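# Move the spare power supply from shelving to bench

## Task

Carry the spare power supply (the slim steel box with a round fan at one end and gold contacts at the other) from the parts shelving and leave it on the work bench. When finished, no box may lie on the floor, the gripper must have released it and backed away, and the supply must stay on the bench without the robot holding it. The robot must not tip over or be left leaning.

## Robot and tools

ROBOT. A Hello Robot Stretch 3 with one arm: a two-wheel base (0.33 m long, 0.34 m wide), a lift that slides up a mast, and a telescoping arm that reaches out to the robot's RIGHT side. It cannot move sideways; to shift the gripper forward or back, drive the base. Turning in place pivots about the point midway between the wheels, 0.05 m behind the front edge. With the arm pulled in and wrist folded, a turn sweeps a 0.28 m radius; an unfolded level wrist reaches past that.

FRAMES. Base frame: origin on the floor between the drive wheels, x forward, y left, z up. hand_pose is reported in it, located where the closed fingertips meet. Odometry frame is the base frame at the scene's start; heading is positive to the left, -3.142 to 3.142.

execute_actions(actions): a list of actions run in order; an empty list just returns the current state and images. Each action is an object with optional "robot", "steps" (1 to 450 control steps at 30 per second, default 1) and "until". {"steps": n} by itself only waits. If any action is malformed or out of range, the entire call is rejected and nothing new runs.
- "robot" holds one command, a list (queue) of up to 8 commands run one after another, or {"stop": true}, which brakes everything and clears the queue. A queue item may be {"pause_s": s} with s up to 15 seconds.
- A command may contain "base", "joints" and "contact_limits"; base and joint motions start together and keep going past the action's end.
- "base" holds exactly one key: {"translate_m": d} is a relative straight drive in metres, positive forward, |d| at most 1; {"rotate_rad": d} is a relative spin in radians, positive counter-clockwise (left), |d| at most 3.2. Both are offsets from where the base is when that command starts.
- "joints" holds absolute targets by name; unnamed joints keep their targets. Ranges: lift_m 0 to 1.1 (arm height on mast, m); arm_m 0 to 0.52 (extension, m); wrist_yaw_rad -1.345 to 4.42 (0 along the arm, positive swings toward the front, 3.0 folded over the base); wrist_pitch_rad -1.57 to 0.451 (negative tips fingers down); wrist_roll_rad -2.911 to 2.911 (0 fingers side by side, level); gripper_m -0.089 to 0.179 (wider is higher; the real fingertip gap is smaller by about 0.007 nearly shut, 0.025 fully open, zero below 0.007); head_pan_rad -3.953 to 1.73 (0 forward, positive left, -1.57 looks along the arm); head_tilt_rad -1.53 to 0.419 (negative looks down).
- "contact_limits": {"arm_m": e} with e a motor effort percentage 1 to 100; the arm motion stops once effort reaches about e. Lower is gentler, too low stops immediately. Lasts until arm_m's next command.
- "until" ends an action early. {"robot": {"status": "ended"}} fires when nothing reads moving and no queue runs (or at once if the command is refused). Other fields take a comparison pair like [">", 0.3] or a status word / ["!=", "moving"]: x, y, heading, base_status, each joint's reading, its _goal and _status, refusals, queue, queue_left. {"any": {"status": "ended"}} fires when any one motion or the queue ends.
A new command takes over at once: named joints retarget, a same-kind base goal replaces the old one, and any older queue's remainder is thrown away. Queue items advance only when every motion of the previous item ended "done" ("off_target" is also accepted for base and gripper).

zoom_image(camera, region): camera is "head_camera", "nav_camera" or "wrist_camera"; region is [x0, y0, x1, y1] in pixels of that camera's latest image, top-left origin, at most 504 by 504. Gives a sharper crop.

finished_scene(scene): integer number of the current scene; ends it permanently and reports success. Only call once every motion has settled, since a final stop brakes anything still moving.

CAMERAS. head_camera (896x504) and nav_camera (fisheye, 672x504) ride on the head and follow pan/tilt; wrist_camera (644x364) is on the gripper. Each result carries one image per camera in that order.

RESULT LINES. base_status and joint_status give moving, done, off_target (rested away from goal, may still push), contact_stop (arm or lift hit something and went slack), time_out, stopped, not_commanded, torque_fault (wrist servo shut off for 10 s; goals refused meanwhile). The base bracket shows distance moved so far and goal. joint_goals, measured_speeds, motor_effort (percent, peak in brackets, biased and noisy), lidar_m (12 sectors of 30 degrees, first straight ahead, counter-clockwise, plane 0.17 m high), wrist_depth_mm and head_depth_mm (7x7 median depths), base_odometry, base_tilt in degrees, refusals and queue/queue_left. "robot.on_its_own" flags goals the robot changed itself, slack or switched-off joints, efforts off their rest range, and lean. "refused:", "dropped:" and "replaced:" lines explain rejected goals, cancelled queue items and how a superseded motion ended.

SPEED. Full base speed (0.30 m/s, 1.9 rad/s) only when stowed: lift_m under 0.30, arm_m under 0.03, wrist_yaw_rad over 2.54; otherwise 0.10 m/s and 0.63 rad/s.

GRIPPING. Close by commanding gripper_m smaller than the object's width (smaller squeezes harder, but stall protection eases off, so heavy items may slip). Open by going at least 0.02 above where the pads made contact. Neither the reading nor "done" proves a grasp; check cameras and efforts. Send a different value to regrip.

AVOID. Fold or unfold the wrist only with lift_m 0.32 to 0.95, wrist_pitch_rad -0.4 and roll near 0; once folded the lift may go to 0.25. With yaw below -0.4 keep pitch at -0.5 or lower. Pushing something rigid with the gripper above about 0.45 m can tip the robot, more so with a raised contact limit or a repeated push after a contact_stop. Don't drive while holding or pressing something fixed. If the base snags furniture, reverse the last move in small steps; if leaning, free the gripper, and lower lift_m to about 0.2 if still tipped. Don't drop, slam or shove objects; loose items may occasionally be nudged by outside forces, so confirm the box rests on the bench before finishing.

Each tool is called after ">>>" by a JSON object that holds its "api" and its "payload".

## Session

>>> {"api": "execute_actions", "payload": {"actions": []}}

Scene clock: 0.00 s.
robot.base_odometry: x=+0.000 y=+0.000 heading=+0.000 (m, m, rad; robot's odometry frame)
robot.turned_by_wheels: +0.000 (rad since the last result)
robot.turned_by_imu: +0.000 (rad since the last result)
robot.base_tilt: forward=+0.6 right=+0.5 (deg)
robot.lidar_m: 1.48 2.20 1.50 1.38 1.40 1.35 2.54 2.23 1.25 1.16 1.17 2.28
robot.head_depth_mm: 1898 2265 2293 2292 2282 1768 2214 / 1882 2224 2229 2252 2263 1606 2149 / 1916 2193 2191 2210 2216 1575 2074 / 1922 2171 2184 2166 2185 2169 2087 / 1934 2129 2152 2134 2170 2135 2153 / 1951 2104 2088 2129 2119 2130 2131 / 1986 2069 2076 2062 2091 2096 2105
robot.base_status: not_commanded
robot.joint_positions: lift_m=+0.397 arm_m=+0.003 wrist_yaw_rad=+3.116 wrist_pitch_rad=-0.609 wrist_roll_rad=+0.018 gripper_m=+0.037 head_pan_rad=+0.000 head_tilt_rad=-0.021
robot.joint_goals: lift_m=+0.397 arm_m=+0.003 wrist_yaw_rad=+3.116 wrist_pitch_rad=-0.609 wrist_roll_rad=+0.018 gripper_m=+0.037 head_pan_rad=+0.000 head_tilt_rad=-0.021
robot.joint_status: lift_m=not_commanded arm_m=not_commanded wrist_yaw_rad=not_commanded wrist_pitch_rad=not_commanded wrist_roll_rad=not_commanded gripper_m=not_commanded head_pan_rad=not_commanded head_tilt_rad=not_commanded
robot.measured_speeds: translate_m=+0.000 rotate_rad=+0.000 lift_m=+0.000 arm_m=+0.000 wrist_yaw_rad=+0.000 wrist_pitch_rad=+0.000 wrist_roll_rad=+0.000 head_pan_rad=+0.000 head_tilt_rad=+0.000
robot: refusals=0 queue=idle queue_left=0
robot.motor_effort: left_wheel=+0 right_wheel=+0 lift_m=+29 arm_m=+1 wrist_yaw_rad=+0 wrist_pitch_rad=+3 wrist_roll_rad=+0 gripper_m=+0 head_pan_rad=+0 head_tilt_rad=+3 (%)
robot.hand_pose: x=-0.0162 y=+0.0485 z=+0.3691 quat_wxyz=(+0.223, +0.683, +0.201, +0.666) (m; robot's base frame)
robot.wrist_depth_mm: - - - - - - - / - - - - - - - / 860 867 900 878 901 902 899 / 734 735 - 746 746 746 760 / 634 645 639 633 652 654 663 / 556 569 - 586 579 567 578 / 503 - - - 498 506 504
pictures: head_camera (sideways: a quarter turn clockwise sets it upright), nav_camera (sideways: a quarter turn counterclockwise sets it upright), wrist_camera
Images, in order (width x height): head_camera 896x504, nav_camera 672x504, wrist_camera 644x364.

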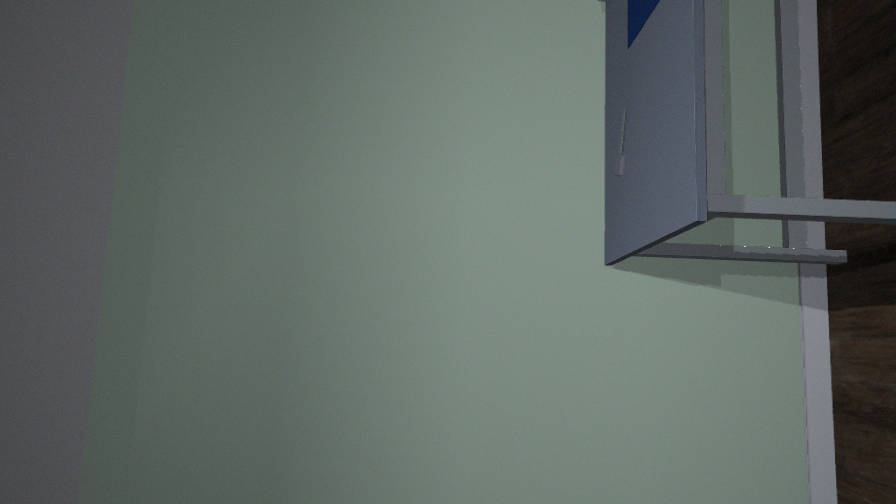

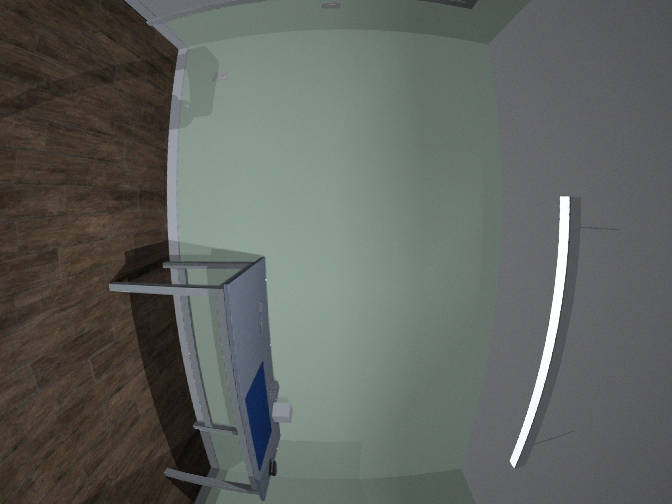

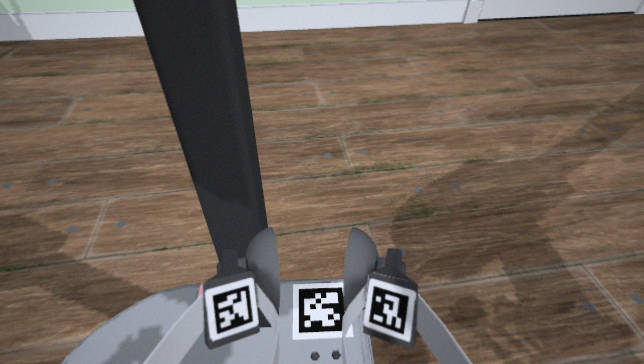

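>>> {"api": "execute_actions", "payload": {"actions": [{"robot":{"joints":{"head_pan_rad":-2.55,"head_tilt_rad":-0.25,"wrist_pitch_rad":-0.4,"lift_m":0.27}},"steps":150,"until":{"robot":{"status":"ended"}}}]}}

Scene clock: 8.40 s.
robot.base_odometry: x=+0.000 y=+0.000 heading=+0.000 (m, m, rad; robot's odometry frame)
robot.turned_by_wheels: +0.000 (rad since the last result)
robot.turned_by_imu: +0.000 (rad since the last result)
robot.base_tilt: forward=+0.6 right=+0.6 (deg)
robot.lidar_m: 1.48 2.19 1.50 1.39 1.40 1.35 2.54 2.22 1.25 1.16 1.17 2.27
robot.head_depth_mm: 2227 2282 2381 2437 2547 2156 1642 / 2309 2363 2482 2596 2658 2116 1625 / 2378 2472 2582 2661 2680 2098 1614 / 2492 2598 2708 2794 2733 2094 1614 / 2643 2763 2906 2964 2774 2074 1585 / 2829 2917 3048 3287 2923 2060 1588 / 2859 2971 3041 3200 2881 2051 1576
robot.base_status: not_commanded
robot.joint_positions: lift_m=+0.270 arm_m=+0.003 wrist_yaw_rad=+3.116 wrist_pitch_rad=-0.421 wrist_roll_rad=+0.018 gripper_m=+0.037 head_pan_rad=-2.543 head_tilt_rad=-0.247
robot.joint_goals: lift_m=+0.270 arm_m=+0.003 wrist_yaw_rad=+3.116 wrist_pitch_rad=-0.400 wrist_roll_rad=+0.018 gripper_m=+0.037 head_pan_rad=-2.550 head_tilt_rad=-0.250
robot.joint_status: lift_m=done arm_m=not_commanded wrist_yaw_rad=not_commanded wrist_pitch_rad=done wrist_roll_rad=not_commanded gripper_m=not_commanded head_pan_rad=done head_tilt_rad=done
robot.measured_speeds: translate_m=+0.000 rotate_rad=+0.000 lift_m=+0.000 arm_m=+0.000 wrist_yaw_rad=+0.000 wrist_pitch_rad=+0.000 wrist_roll_rad=+0.000 head_pan_rad=+0.000 head_tilt_rad=+0.000
robot: refusals=0 queue=done queue_left=0
robot.motor_effort: left_wheel=+0(1) right_wheel=+0(0) lift_m=+24(30) arm_m=+0(0) wrist_yaw_rad=+0(1) wrist_pitch_rad=+6(7) wrist_roll_rad=+0(0) gripper_m=+0(0) head_pan_rad=-3(41) head_tilt_rad=-1(19) (%)
robot.hand_pose: x=-0.0155 y=+0.0761 z=+0.2822 quat_wxyz=(+0.158, +0.699, +0.138, +0.683) (m; robot's base frame)
robot.wrist_depth_mm: - - - - - - - / - - - - - - - / 951 947 961 977 993 988 - / 730 743 750 755 763 753 773 / 593 596 - 607 608 620 610 / 497 516 - 524 519 519 515 / 449 - - - 425 439 448
pictures: head_camera (sideways: a quarter turn clockwise sets it upright), nav_camera (sideways: a quarter turn counterclockwise sets it upright), wrist_camera
Images, in order (width x height): head_camera 896x504, nav_camera 672x504, wrist_camera 644x364.

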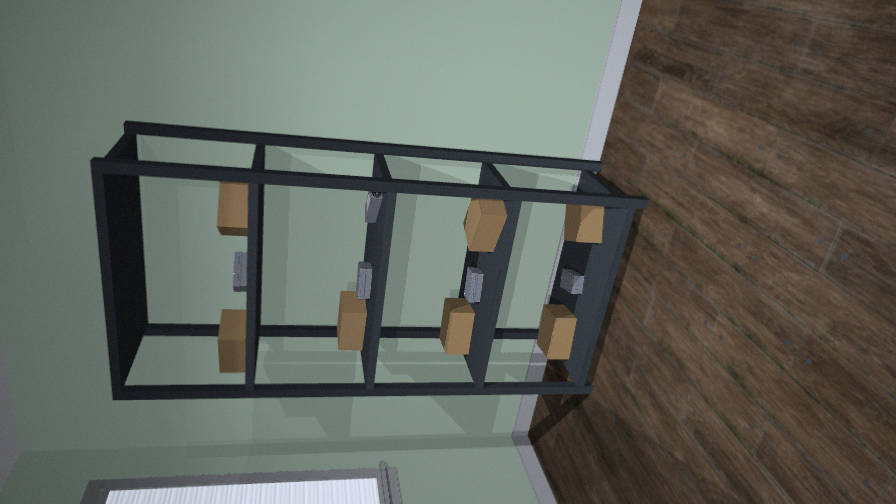

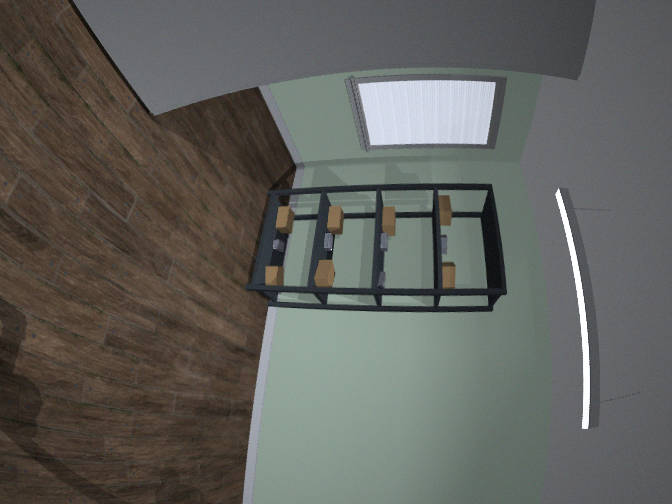

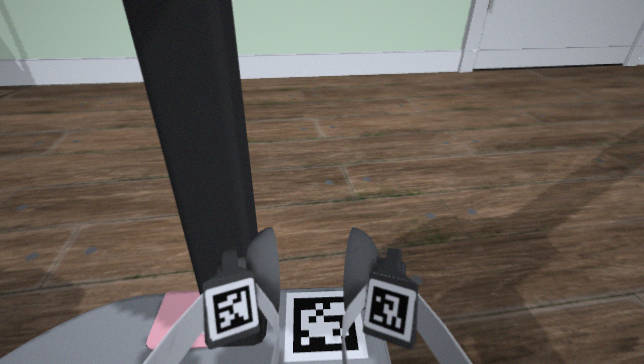

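>>> {"api": "execute_actions", "payload": {"actions": [{"robot":[{"base":{"rotate_rad":-2.449}},{"base":{"translate_m":1.0}},{"base":{"translate_m":0.70}},{"base":{"rotate_rad":1.03},"joints":{"head_pan_rad":-1.57,"head_tilt_rad":-0.55,"lift_m":0.9}},{"joints":{"wrist_yaw_rad":0.0,"gripper_m":0.15}},{"joints":{"wrist_pitch_rad":0.0,"lift_m":0.93}}],"steps":450,"until":{"robot":{"status":"ended"}}},{"steps":300,"until":{"robot":{"status":"ended"}}}]}}

Scene clock: 46.17 s.
robot.base_odometry: x=-1.308 y=-1.086 heading=-1.419 (m, m, rad; robot's odometry frame)
robot.turned_by_wheels: -1.419 (rad since the last result)
robot.turned_by_imu: -1.435 (rad since the last result)
robot.base_tilt: forward=+0.6 right=+0.5 (deg)
robot.lidar_m: 1.45 1.05 0.80 1.05 3.16 1.96 1.89 1.53 1.15 0.65 0.93 0.97
robot.head_depth_mm: 520 982 1096 1235 1391 1507 - / 881 910 636 715 1424 1523 - / 911 987 914 1174 1229 - - / 924 1012 807 1251 1126 - - / 925 1014 834 1252 964 967 1190 / 926 1013 877 1277 1072 969 1181 / 934 1024 804 1273 1026 1301 1193
robot.base_status: done (rotate_rad +1.0299 of +1.0300)
robot.joint_positions: lift_m=+0.930 arm_m=+0.003 wrist_yaw_rad=+0.003 wrist_pitch_rad=-0.025 wrist_roll_rad=+0.018 gripper_m=+0.150 head_pan_rad=-1.577 head_tilt_rad=-0.544
robot.joint_goals: lift_m=+0.930 arm_m=+0.003 wrist_yaw_rad=+0.000 wrist_pitch_rad=+0.000 wrist_roll_rad=+0.018 gripper_m=+0.150 head_pan_rad=-1.570 head_tilt_rad=-0.550
robot.joint_status: lift_m=done arm_m=not_commanded wrist_yaw_rad=done wrist_pitch_rad=done wrist_roll_rad=not_commanded gripper_m=done head_pan_rad=done head_tilt_rad=done
robot.measured_speeds: translate_m=+0.000 rotate_rad=+0.000 lift_m=+0.000 arm_m=+0.000 wrist_yaw_rad=+0.000 wrist_pitch_rad=+0.000 wrist_roll_rad=+0.000 head_pan_rad=+0.000 head_tilt_rad=+0.000
robot: refusals=0 queue=done queue_left=0
robot.motor_effort: left_wheel=-1(9) right_wheel=+1(10) lift_m=+33(37) arm_m=+0(0) wrist_yaw_rad=-3(6) wrist_pitch_rad=+7(6) wrist_roll_rad=+0(0) gripper_m=+0(90) head_pan_rad=+3(41) head_tilt_rad=-3(26) (%)
robot.hand_pose: x=-0.0206 y=-0.4035 z=+1.0381 quat_wxyz=(+0.701, +0.010, -0.713, -0.008) (m; robot's base frame)
robot.wrist_depth_mm: 825 842 831 840 772 831 826 / 856 861 853 850 796 855 855 / 727 885 873 858 431 872 869 / 552 563 633 550 553 882 907 / 417 419 422 423 425 908 926 / 938 968 943 954 914 929 932 / 912 890 921 930 953 959 967
pictures: head_camera (sideways: a quarter turn clockwise sets it upright), nav_camera (sideways: a quarter turn counterclockwise sets it upright), wrist_camera
Images, in order (width x height): head_camera 896x504, nav_camera 672x504, wrist_camera 644x364.

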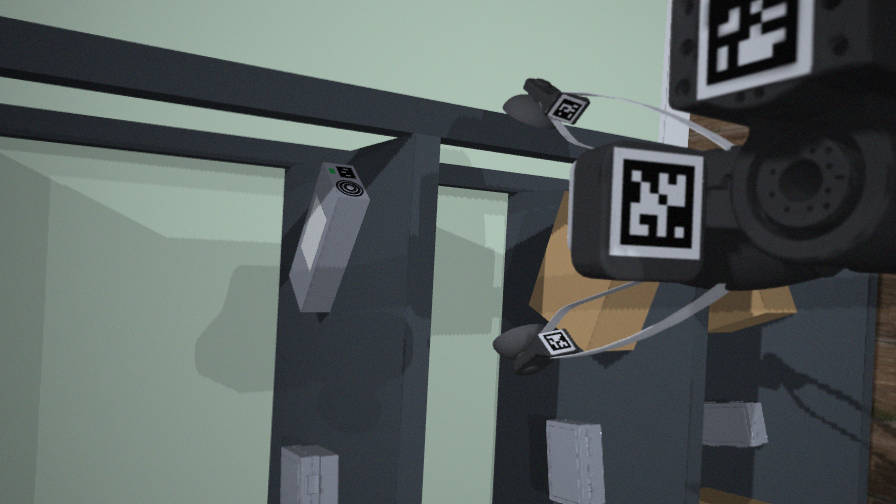

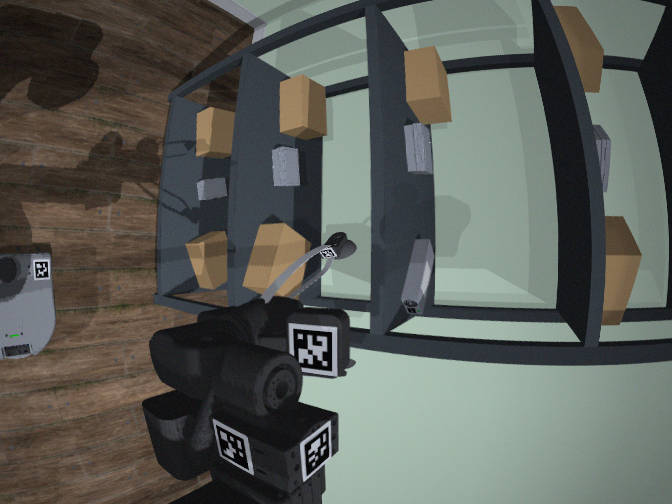

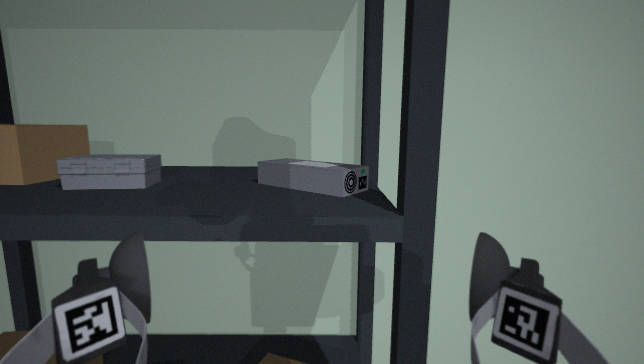

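>>> {"api": "execute_actions", "payload": {"actions": [{"robot":[{"base":{"rotate_rad":1.18},"joints":{"lift_m":1.1,"wrist_pitch_rad":-0.7,"wrist_yaw_rad":0.3,"gripper_m":0.165}},{"base":{"translate_m":-0.097}},{"base":{"rotate_rad":-1.18},"joints":{"head_tilt_rad":-0.65}},{"joints":{"arm_m":0.30}}],"steps":450,"until":{"robot":{"status":"ended"}}}]}}

Scene clock: 95.40 s.
robot.base_odometry: x=-1.403 y=-1.063 heading=-1.419 (m, m, rad; robot's odometry frame)
robot.turned_by_wheels: +0.000 (rad since the last result)
robot.turned_by_imu: -0.001 (rad since the last result)
robot.base_tilt: forward=+0.6 right=+0.5 (deg)
robot.lidar_m: 1.48 1.17 0.90 1.20 3.10 1.92 1.86 1.40 1.05 0.56 0.87 0.94
robot.head_depth_mm: 835 927 1047 1196 1399 1433 1223 / - 497 564 1179 1420 1426 1216 / - 919 670 652 831 969 1184 / 831 - 663 1189 896 1216 1159 / 851 936 687 1177 898 1200 1150 / 858 922 649 1177 965 1239 1153 / 859 924 673 1195 970 1251 1152
robot.base_status: done (rotate_rad -1.1799 of -1.1800)
robot.joint_positions: lift_m=+1.100 arm_m=+0.300 wrist_yaw_rad=+0.298 wrist_pitch_rad=-0.709 wrist_roll_rad=+0.018 gripper_m=+0.165 head_pan_rad=-1.577 head_tilt_rad=-0.642
robot.joint_goals: lift_m=+1.100 arm_m=+0.300 wrist_yaw_rad=+0.300 wrist_pitch_rad=-0.700 wrist_roll_rad=+0.018 gripper_m=+0.165 head_pan_rad=-1.570 head_tilt_rad=-0.650
robot.joint_status: lift_m=done arm_m=done wrist_yaw_rad=done wrist_pitch_rad=done wrist_roll_rad=not_commanded gripper_m=done head_pan_rad=done head_tilt_rad=done
robot.measured_speeds: translate_m=+0.000 rotate_rad=+0.000 lift_m=+0.000 arm_m=+0.000 wrist_yaw_rad=+0.000 wrist_pitch_rad=+0.000 wrist_roll_rad=+0.000 head_pan_rad=+0.000 head_tilt_rad=+0.000
robot: refusals=0 queue=done queue_left=0
robot.motor_effort: left_wheel=+1(5) right_wheel=-1(4) lift_m=+33(35) arm_m=+3(3) wrist_yaw_rad=+2(5) wrist_pitch_rad=+3(8) wrist_roll_rad=+0(0) gripper_m=+1(67) head_pan_rad=+4(2) head_tilt_rad=-3(18) (%)
robot.hand_pose: x=+0.0309 y=-0.6156 z=+1.0533 quat_wxyz=(+0.687, +0.340, -0.625, -0.148) (m; robot's base frame)
robot.wrist_depth_mm: 329 447 445 449 455 421 409 / 294 353 369 300 377 404 455 / 308 312 313 269 255 341 505 / 270 271 273 265 224 264 569 / 239 241 242 243 217 246 644 / - 216 216 217 218 219 749 / - 196 196 197 199 197 851
pictures: head_camera (sideways: a quarter turn clockwise sets it upright), nav_camera (sideways: a quarter turn counterclockwise sets it upright), wrist_camera
Images, in order (width x height): head_camera 896x504, nav_camera 672x504, wrist_camera 644x364.

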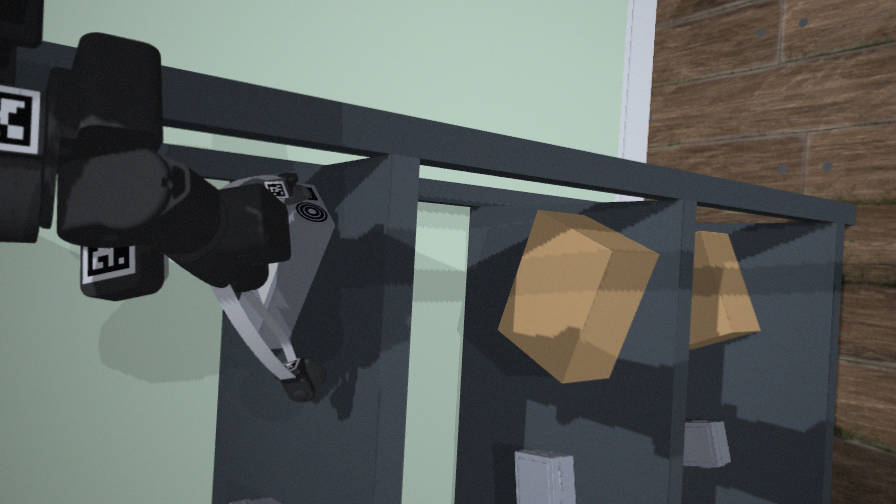

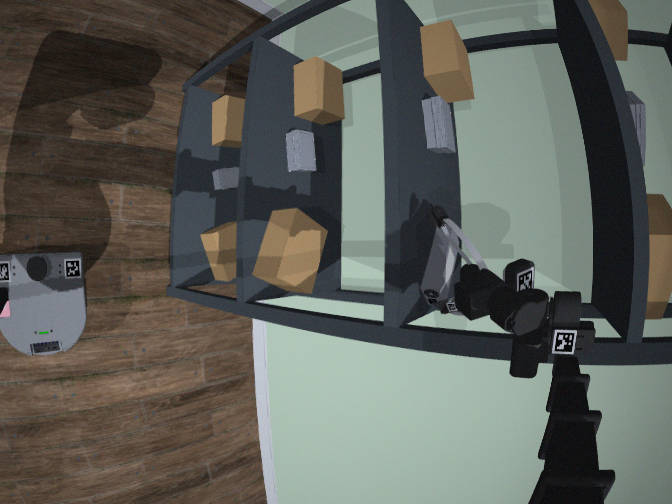

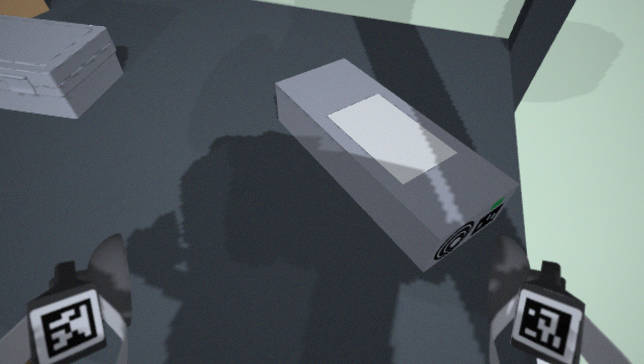

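>>> {"api": "execute_actions", "payload": {"actions": [{"robot":[{"joints":{"arm_m":0.44}}],"steps":450,"until":{"robot":{"status":"ended"}}}]}}

Scene clock: 121.37 s.
robot.base_odometry: x=-1.403 y=-1.063 heading=-1.419 (m, m, rad; robot's odometry frame)
robot.turned_by_wheels: +0.000 (rad since the last result)
robot.turned_by_imu: +0.050 (rad since the last result)
robot.base_tilt: forward=-1.2 right=-2.3 (deg)
robot.lidar_m: 1.48 1.11 0.89 1.51 2.92 1.96 2.19 1.35 0.57 0.57 1.11 0.94
robot.head_depth_mm: 893 965 1074 1210 1384 1481 1245 / 482 541 1024 1209 1414 1468 1238 / - 964 741 702 971 979 1178 / 878 1021 746 1242 929 1231 1197 / 907 1004 789 1247 959 1234 1195 / 915 1010 790 1258 1059 1301 1193 / 929 1021 787 1260 1028 1289 1208
robot.base_status: done (rotate_rad -1.1801 of -1.1800)
robot.joint_positions: lift_m=+1.100 arm_m=+0.439 wrist_yaw_rad=+0.298 wrist_pitch_rad=-0.710 wrist_roll_rad=+0.018 gripper_m=+0.165 head_pan_rad=-1.577 head_tilt_rad=-0.643
robot.joint_goals: lift_m=+1.100 arm_m=+0.440 wrist_yaw_rad=+0.300 wrist_pitch_rad=-0.700 wrist_roll_rad=+0.018 gripper_m=+0.165 head_pan_rad=-1.570 head_tilt_rad=-0.650
robot.joint_status: lift_m=done arm_m=done wrist_yaw_rad=done wrist_pitch_rad=done wrist_roll_rad=not_commanded gripper_m=done head_pan_rad=done head_tilt_rad=done
robot.measured_speeds: translate_m=+0.000 rotate_rad=+0.000 lift_m=+0.000 arm_m=+0.000 wrist_yaw_rad=+0.000 wrist_pitch_rad=+0.000 wrist_roll_rad=+0.000 head_pan_rad=+0.000 head_tilt_rad=+0.000
robot: refusals=0 queue=done queue_left=0
robot.on_its_own: base_tilt is 3.3 degrees off its reading at the scene's start (forward=+0.6 right=+0.5)
robot.motor_effort: left_wheel=-4(10) right_wheel=+0(1) lift_m=+33(33) arm_m=+13(23) wrist_yaw_rad=+1(3) wrist_pitch_rad=+3(3) wrist_roll_rad=+0(0) gripper_m=+1(0) head_pan_rad=+4(3) head_tilt_rad=-4(5) (%)
robot.hand_pose: x=+0.0310 y=-0.7543 z=+1.0532 quat_wxyz=(+0.687, +0.340, -0.625, -0.148) (m; robot's base frame)
robot.wrist_depth_mm: 588 540 482 432 394 364 297 / 456 482 484 463 437 393 331 / 318 401 401 403 401 389 393 / 295 342 344 285 344 354 444 / 299 296 300 248 292 307 503 / 273 266 266 232 222 265 553 / - 239 239 233 199 199 621
pictures: head_camera (sideways: a quarter turn clockwise sets it upright), nav_camera (sideways: a quarter turn counterclockwise sets it upright), wrist_camera
Images, in order (width x height): head_camera 896x504, nav_camera 672x504, wrist_camera 644x364.

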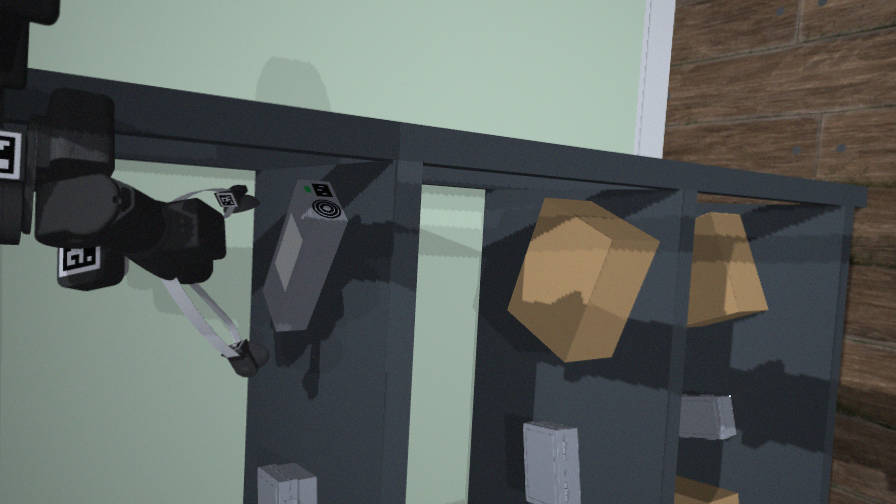

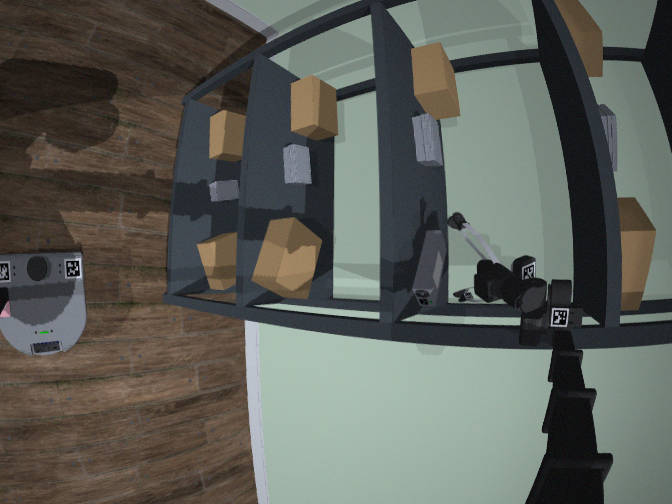

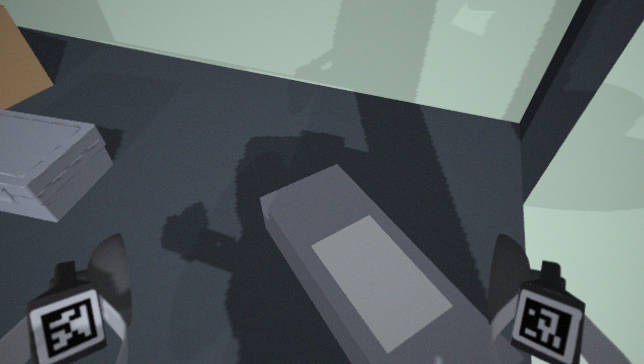

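The wrist motor hit the post. Retract immediately.

>>> {"api": "execute_actions", "payload": {"actions": [{"robot":[{"joints":{"arm_m":0.25}}],"steps":450,"until":{"robot":{"status":"ended"}}}]}}

Scene clock: 144.80 s.
robot.base_odometry: x=-1.403 y=-1.063 heading=-1.419 (m, m, rad; robot's odometry frame)
robot.turned_by_wheels: +0.000 (rad since the last result)
robot.turned_by_imu: -0.063 (rad since the last result)
robot.base_tilt: forward=+0.6 right=+0.5 (deg)
robot.lidar_m: 1.48 1.19 0.90 1.14 3.16 1.92 1.86 1.42 1.06 0.56 0.87 0.94
robot.head_depth_mm: 828 951 1050 1202 1407 1434 1233 / - 500 1005 1210 1428 1428 1225 / - - 619 657 798 1314 1189 / 832 - 658 1191 916 1221 1159 / 849 933 656 1179 895 1184 1150 / 846 915 663 1175 961 1223 1146 / 850 926 672 1185 967 1245 1144
robot.base_status: done (rotate_rad -1.1800 of -1.1800)
robot.joint_positions: lift_m=+1.100 arm_m=+0.250 wrist_yaw_rad=+0.299 wrist_pitch_rad=-0.711 wrist_roll_rad=+0.018 gripper_m=+0.165 head_pan_rad=-1.576 head_tilt_rad=-0.644
robot.joint_goals: lift_m=+1.100 arm_m=+0.250 wrist_yaw_rad=+0.300 wrist_pitch_rad=-0.700 wrist_roll_rad=+0.018 gripper_m=+0.165 head_pan_rad=-1.570 head_tilt_rad=-0.650
robot.joint_status: lift_m=done arm_m=done wrist_yaw_rad=done wrist_pitch_rad=done wrist_roll_rad=not_commanded gripper_m=done head_pan_rad=done head_tilt_rad=done
robot.measured_speeds: translate_m=+0.000 rotate_rad=+0.000 lift_m=+0.000 arm_m=+0.000 wrist_yaw_rad=+0.000 wrist_pitch_rad=+0.000 wrist_roll_rad=+0.000 head_pan_rad=+0.000 head_tilt_rad=+0.000
robot: refusals=0 queue=done queue_left=0
robot.motor_effort: left_wheel=+1(9) right_wheel=+0(15) lift_m=+30(34) arm_m=-2(12) wrist_yaw_rad=+1(1) wrist_pitch_rad=+3(3) wrist_roll_rad=+0(0) gripper_m=+0(1) head_pan_rad=+4(4) head_tilt_rad=-3(2) (%)
robot.hand_pose: x=+0.0310 y=-0.5659 z=+1.0533 quat_wxyz=(+0.687, +0.341, -0.625, -0.148) (m; robot's base frame)
robot.wrist_depth_mm: 329 405 446 453 457 456 456 / 341 358 368 313 326 484 506 / 310 311 313 304 255 574 557 / 270 270 272 273 259 647 635 / 245 240 242 242 243 257 705 / 700 230 220 217 219 219 134 / - 635 631 209 198 197 122
pictures: head_camera (sideways: a quarter turn clockwise sets it upright), nav_camera (sideways: a quarter turn counterclockwise sets it upright), wrist_camera
Images, in order (width x height): head_camera 896x504, nav_camera 672x504, wrist_camera 644x364.

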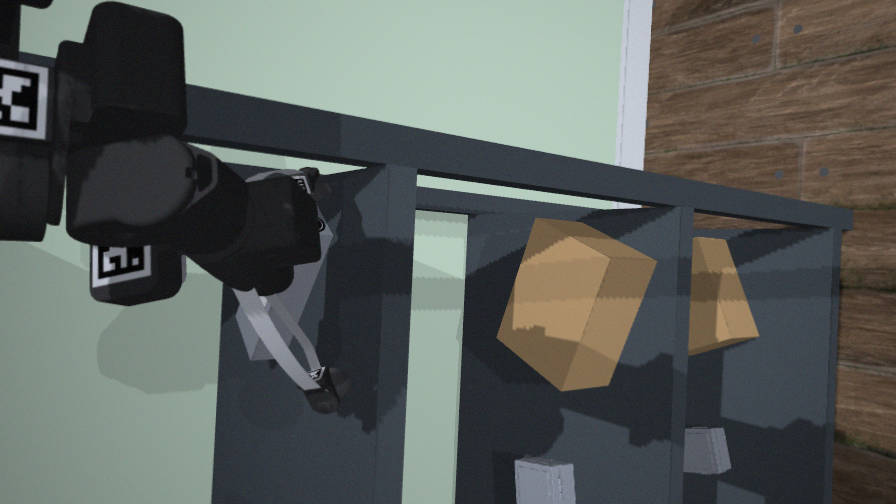

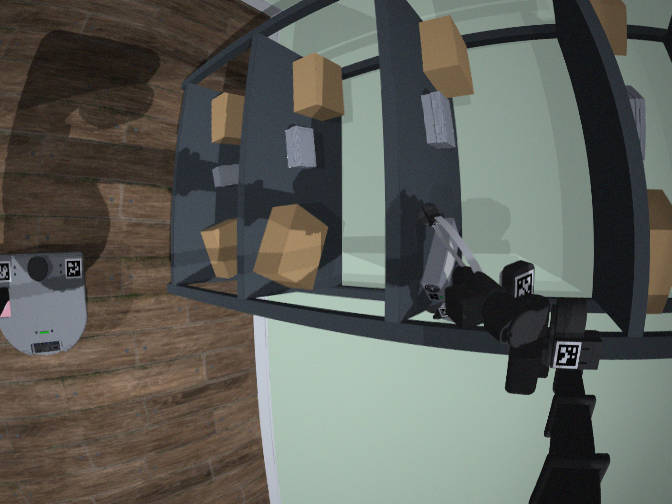

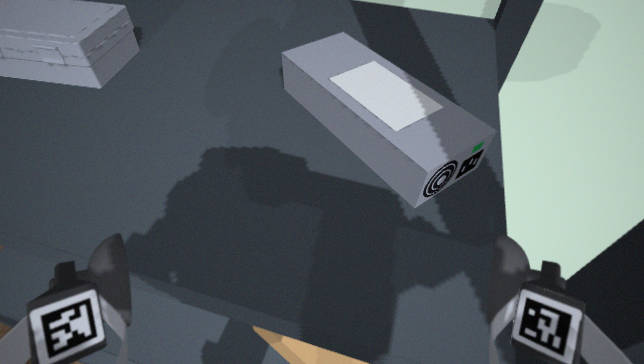

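>>> {"api": "execute_actions", "payload": {"actions": [{"robot":[{"joints":{"wrist_yaw_rad":4.03}},{"joints":{"arm_m":0.15}},{"base":{"rotate_rad":-0.921}},{"base":{"translate_m":0.314}},{"base":{"rotate_rad":0.934},"joints":{"head_pan_rad":-1.8,"head_tilt_rad":-0.75}},{"joints":{"arm_m":0.40}}],"steps":450,"until":{"robot":{"status":"ended"}}},{"steps":200,"until":{"robot":{"status":"ended"}}}]}}

Scene clock: 197.87 s.
robot.base_odometry: x=-1.621 y=-1.288 heading=-1.406 (m, m, rad; robot's odometry frame)
robot.turned_by_wheels: +0.013 (rad since the last result)
robot.turned_by_imu: +0.014 (rad since the last result)
robot.base_tilt: forward=+0.6 right=+0.5 (deg)
robot.lidar_m: 1.29 1.36 1.13 1.11 3.38 2.11 2.09 0.42 0.41 0.43 0.56 0.64
robot.head_depth_mm: 690 785 888 455 574 671 1176 / 648 726 502 453 1313 787 995 / 665 733 514 449 767 726 1074 / 676 716 537 445 758 727 1051 / - 708 552 441 758 744 1035 / - 697 560 440 847 775 1028 / 630 687 555 436 397 756 710
robot.base_status: done (rotate_rad +0.9339 of +0.9340)
robot.joint_positions: lift_m=+1.100 arm_m=+0.400 wrist_yaw_rad=+4.027 wrist_pitch_rad=-0.711 wrist_roll_rad=+0.018 gripper_m=+0.165 head_pan_rad=-1.793 head_tilt_rad=-0.741
robot.joint_goals: lift_m=+1.100 arm_m=+0.400 wrist_yaw_rad=+4.030 wrist_pitch_rad=-0.700 wrist_roll_rad=+0.018 gripper_m=+0.165 head_pan_rad=-1.800 head_tilt_rad=-0.750
robot.joint_status: lift_m=done arm_m=done wrist_yaw_rad=done wrist_pitch_rad=done wrist_roll_rad=not_commanded gripper_m=done head_pan_rad=done head_tilt_rad=done
robot.measured_speeds: translate_m=+0.000 rotate_rad=+0.000 lift_m=+0.000 arm_m=+0.000 wrist_yaw_rad=+0.000 wrist_pitch_rad=+0.000 wrist_roll_rad=+0.000 head_pan_rad=+0.000 head_tilt_rad=+0.000
robot: refusals=0 queue=done queue_left=0
robot.motor_effort: left_wheel=-1(6) right_wheel=+1(6) lift_m=+29(30) arm_m=+4(5) wrist_yaw_rad=+3(5) wrist_pitch_rad=+3(3) wrist_roll_rad=+0(0) gripper_m=+0(1) head_pan_rad=-3(20) head_tilt_rad=-5(17) (%)
robot.hand_pose: x=-0.1595 y=-0.4315 z=+1.0533 quat_wxyz=(-0.057, +0.500, +0.507, +0.700) (m; robot's base frame)
robot.wrist_depth_mm: - - - 253 - - - / - - - 290 - - - / - - - 309 - - - / - - 272 275 284 - - / - 233 195 242 244 - - / 713 173 174 218 219 219 - / - 158 158 197 199 198 -
pictures: head_camera (sideways: a quarter turn clockwise sets it upright), nav_camera (sideways: a quarter turn counterclockwise sets it upright), wrist_camera
Images, in order (width x height): head_camera 896x504, nav_camera 672x504, wrist_camera 644x364.

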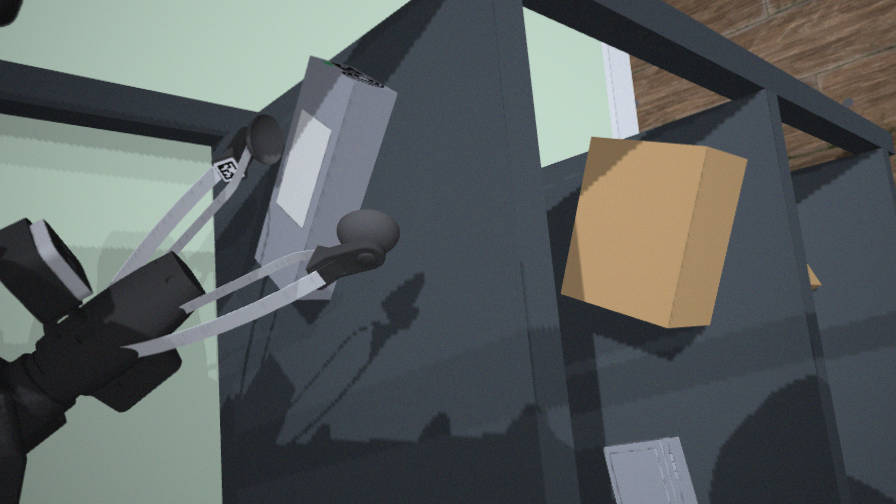

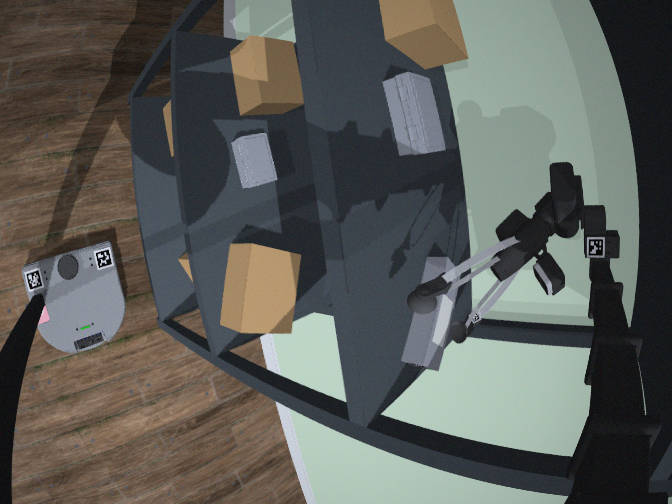

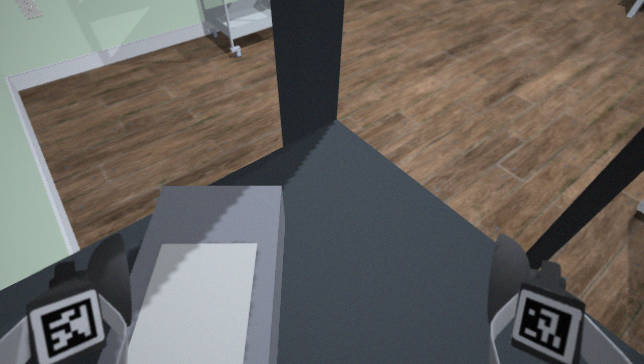

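>>> {"api": "execute_actions", "payload": {"actions": [{"robot":[{"base":{"translate_m":-0.01},"joints":{"arm_m":0.451,"wrist_yaw_rad":4.10}}],"steps":450,"until":{"robot":{"status":"ended"}}}]}}

Scene clock: 226.13 s.
robot.base_odometry: x=-1.623 y=-1.278 heading=-1.406 (m, m, rad; robot's odometry frame)
robot.turned_by_wheels: +0.000 (rad since the last result)
robot.turned_by_imu: +0.000 (rad since the last result)
robot.base_tilt: forward=+0.6 right=+0.5 (deg)
robot.lidar_m: 1.30 1.36 1.14 1.11 3.35 2.10 2.08 0.42 0.40 0.43 0.56 0.64
robot.head_depth_mm: 690 784 898 455 550 699 1170 / 637 740 506 453 1328 768 1075 / 667 720 514 448 765 726 1075 / 662 718 527 445 761 726 1053 / - 710 545 443 758 745 1026 / - 697 559 439 847 774 1018 / 626 688 556 436 396 756 711
robot.base_status: done (translate_m -0.0100 of -0.0100)
robot.joint_positions: lift_m=+1.100 arm_m=+0.451 wrist_yaw_rad=+4.097 wrist_pitch_rad=-0.711 wrist_roll_rad=+0.018 gripper_m=+0.165 head_pan_rad=-1.793 head_tilt_rad=-0.741
robot.joint_goals: lift_m=+1.100 arm_m=+0.451 wrist_yaw_rad=+4.100 wrist_pitch_rad=-0.700 wrist_roll_rad=+0.018 gripper_m=+0.165 head_pan_rad=-1.800 head_tilt_rad=-0.750
robot.joint_status: lift_m=done arm_m=done wrist_yaw_rad=done wrist_pitch_rad=done wrist_roll_rad=not_commanded gripper_m=done head_pan_rad=done head_tilt_rad=done
robot.measured_speeds: translate_m=+0.000 rotate_rad=+0.000 lift_m=+0.000 arm_m=+0.000 wrist_yaw_rad=+0.000 wrist_pitch_rad=+0.000 wrist_roll_rad=+0.000 head_pan_rad=+0.000 head_tilt_rad=+0.000
robot: refusals=0 queue=done queue_left=0
robot.motor_effort: left_wheel=-1(5) right_wheel=+1(4) lift_m=+29(30) arm_m=+4(7) wrist_yaw_rad=+3(3) wrist_pitch_rad=+3(3) wrist_roll_rad=+0(0) gripper_m=+0(1) head_pan_rad=-4(4) head_tilt_rad=-5(5) (%)
robot.hand_pose: x=-0.1670 y=-0.4924 z=+1.0533 quat_wxyz=(-0.081, +0.482, +0.524, +0.698) (m; robot's base frame)
robot.wrist_depth_mm: - - - - 276 - - / - - - - 320 - - / - - - - 317 - - / 914 - - 222 277 287 - / 780 - 235 195 244 246 - / 551 216 211 175 215 220 222 / - 196 188 158 194 197 204
pictures: head_camera (sideways: a quarter turn clockwise sets it upright), nav_camera (sideways: a quarter turn counterclockwise sets it upright), wrist_camera
Images, in order (width x height): head_camera 896x504, nav_camera 672x504, wrist_camera 644x364.

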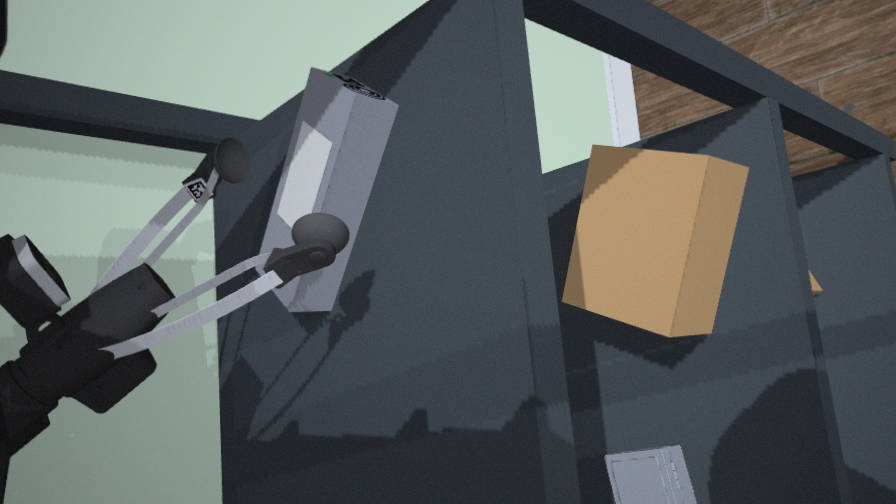

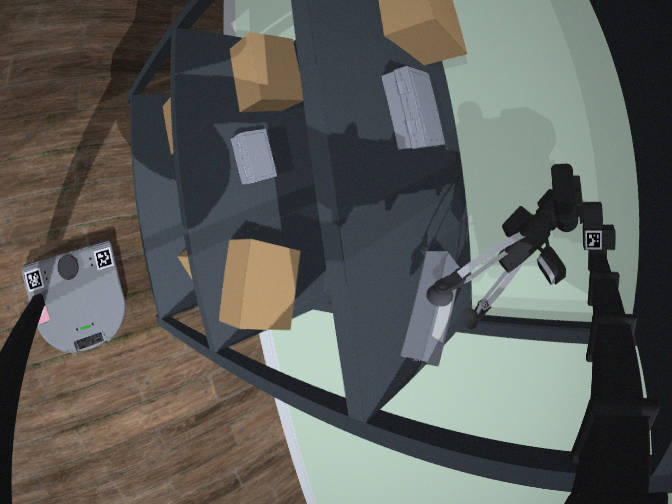

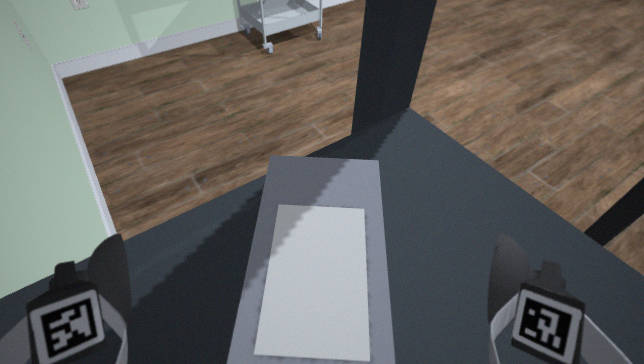

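>>> {"api": "execute_actions", "payload": {"actions": [{"robot":[{"base":{"translate_m":-0.015},"joints":{"wrist_yaw_rad":4.06}},{"joints":{"lift_m":1.063}},{"joints":{"gripper_m":0.03}},{"pause_s":0.5},{"joints":{"lift_m":1.1}}],"steps":450,"until":{"robot":{"status":"ended"}}}]}}

Scene clock: 239.00 s.
robot.base_odometry: x=-1.625 y=-1.264 heading=-1.406 (m, m, rad; robot's odometry frame)
robot.turned_by_wheels: +0.000 (rad since the last result)
robot.turned_by_imu: +0.000 (rad since the last result)
robot.base_tilt: forward=+0.6 right=+0.7 (deg)
robot.lidar_m: 1.31 1.38 1.14 1.11 3.34 2.08 2.06 0.41 0.39 0.43 0.57 0.64
robot.head_depth_mm: 689 783 908 454 521 1270 1173 / 636 752 515 451 1326 753 1106 / 662 721 493 449 768 729 1058 / 663 713 512 444 765 727 1050 / - 705 523 442 757 731 1031 / - 696 559 439 849 778 716 / 627 687 553 436 395 758 711
robot.base_status: done (translate_m -0.0150 of -0.0150)
robot.joint_positions: lift_m=+1.100 arm_m=+0.451 wrist_yaw_rad=+4.057 wrist_pitch_rad=-0.759 wrist_roll_rad=+0.018 gripper_m=+0.031 head_pan_rad=-1.793 head_tilt_rad=-0.741
robot.joint_goals: lift_m=+1.100 arm_m=+0.451 wrist_yaw_rad=+4.060 wrist_pitch_rad=-0.700 wrist_roll_rad=+0.018 gripper_m=+0.030 head_pan_rad=-1.800 head_tilt_rad=-0.750
robot.joint_status: lift_m=done arm_m=done wrist_yaw_rad=done wrist_pitch_rad=done wrist_roll_rad=not_commanded gripper_m=done head_pan_rad=done head_tilt_rad=done
robot.measured_speeds: translate_m=+0.000 rotate_rad=+0.000 lift_m=+0.000 arm_m=+0.000 wrist_yaw_rad=+0.000 wrist_pitch_rad=+0.000 wrist_roll_rad=+0.000 head_pan_rad=+0.000 head_tilt_rad=+0.000
robot: refusals=0 queue=done queue_left=0
robot.motor_effort: left_wheel=-1(4) right_wheel=+2(3) lift_m=+39(41) arm_m=+4(3) wrist_yaw_rad=+2(7) wrist_pitch_rad=+17(19) wrist_roll_rad=+0(0) gripper_m=-20(99) head_pan_rad=-4(3) head_tilt_rad=-5(3) (%)
robot.hand_pose: x=-0.1555 y=-0.4923 z=+1.0444 quat_wxyz=(-0.050, +0.479, +0.526, +0.701) (m; robot's base frame)
robot.wrist_depth_mm: - - - - 281 - - / - - - - - - - / - - - 184 294 - - / 984 - 242 165 252 259 - / 778 228 152 149 230 232 233 / 204 206 136 137 137 210 212 / 186 185 125 126 129 191 193
pictures: head_camera (sideways: a quarter turn clockwise sets it upright), nav_camera (sideways: a quarter turn counterclockwise sets it upright), wrist_camera
Images, in order (width x height): head_camera 896x504, nav_camera 672x504, wrist_camera 644x364.

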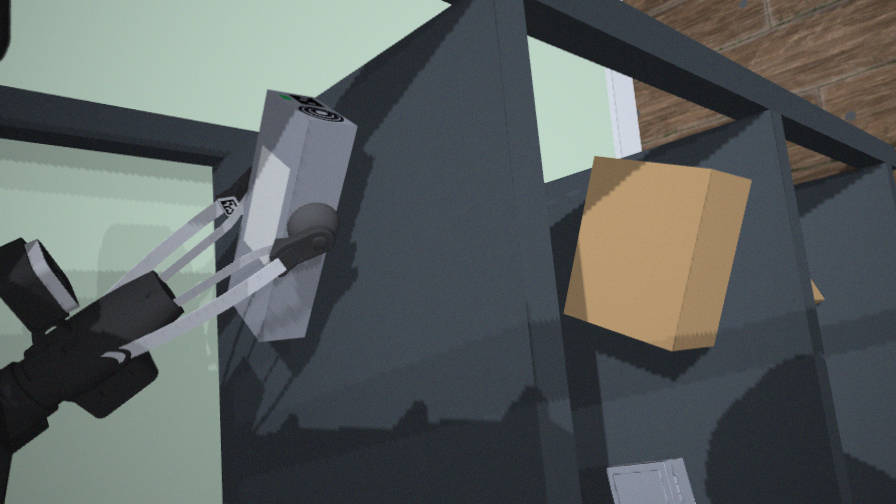

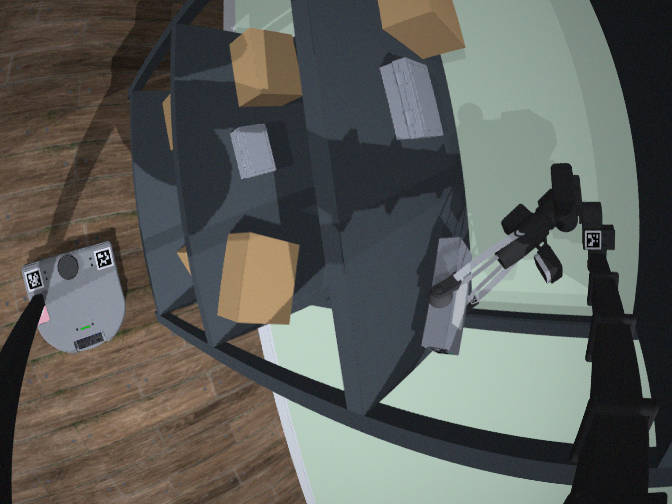

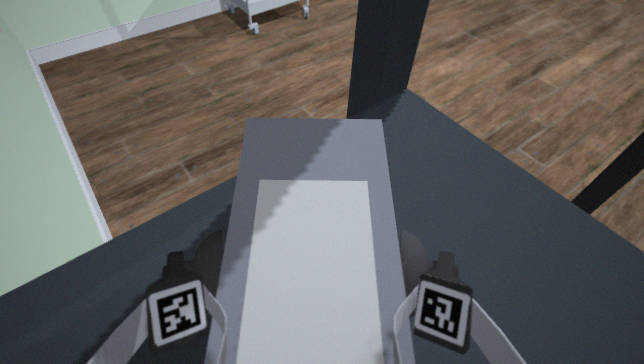

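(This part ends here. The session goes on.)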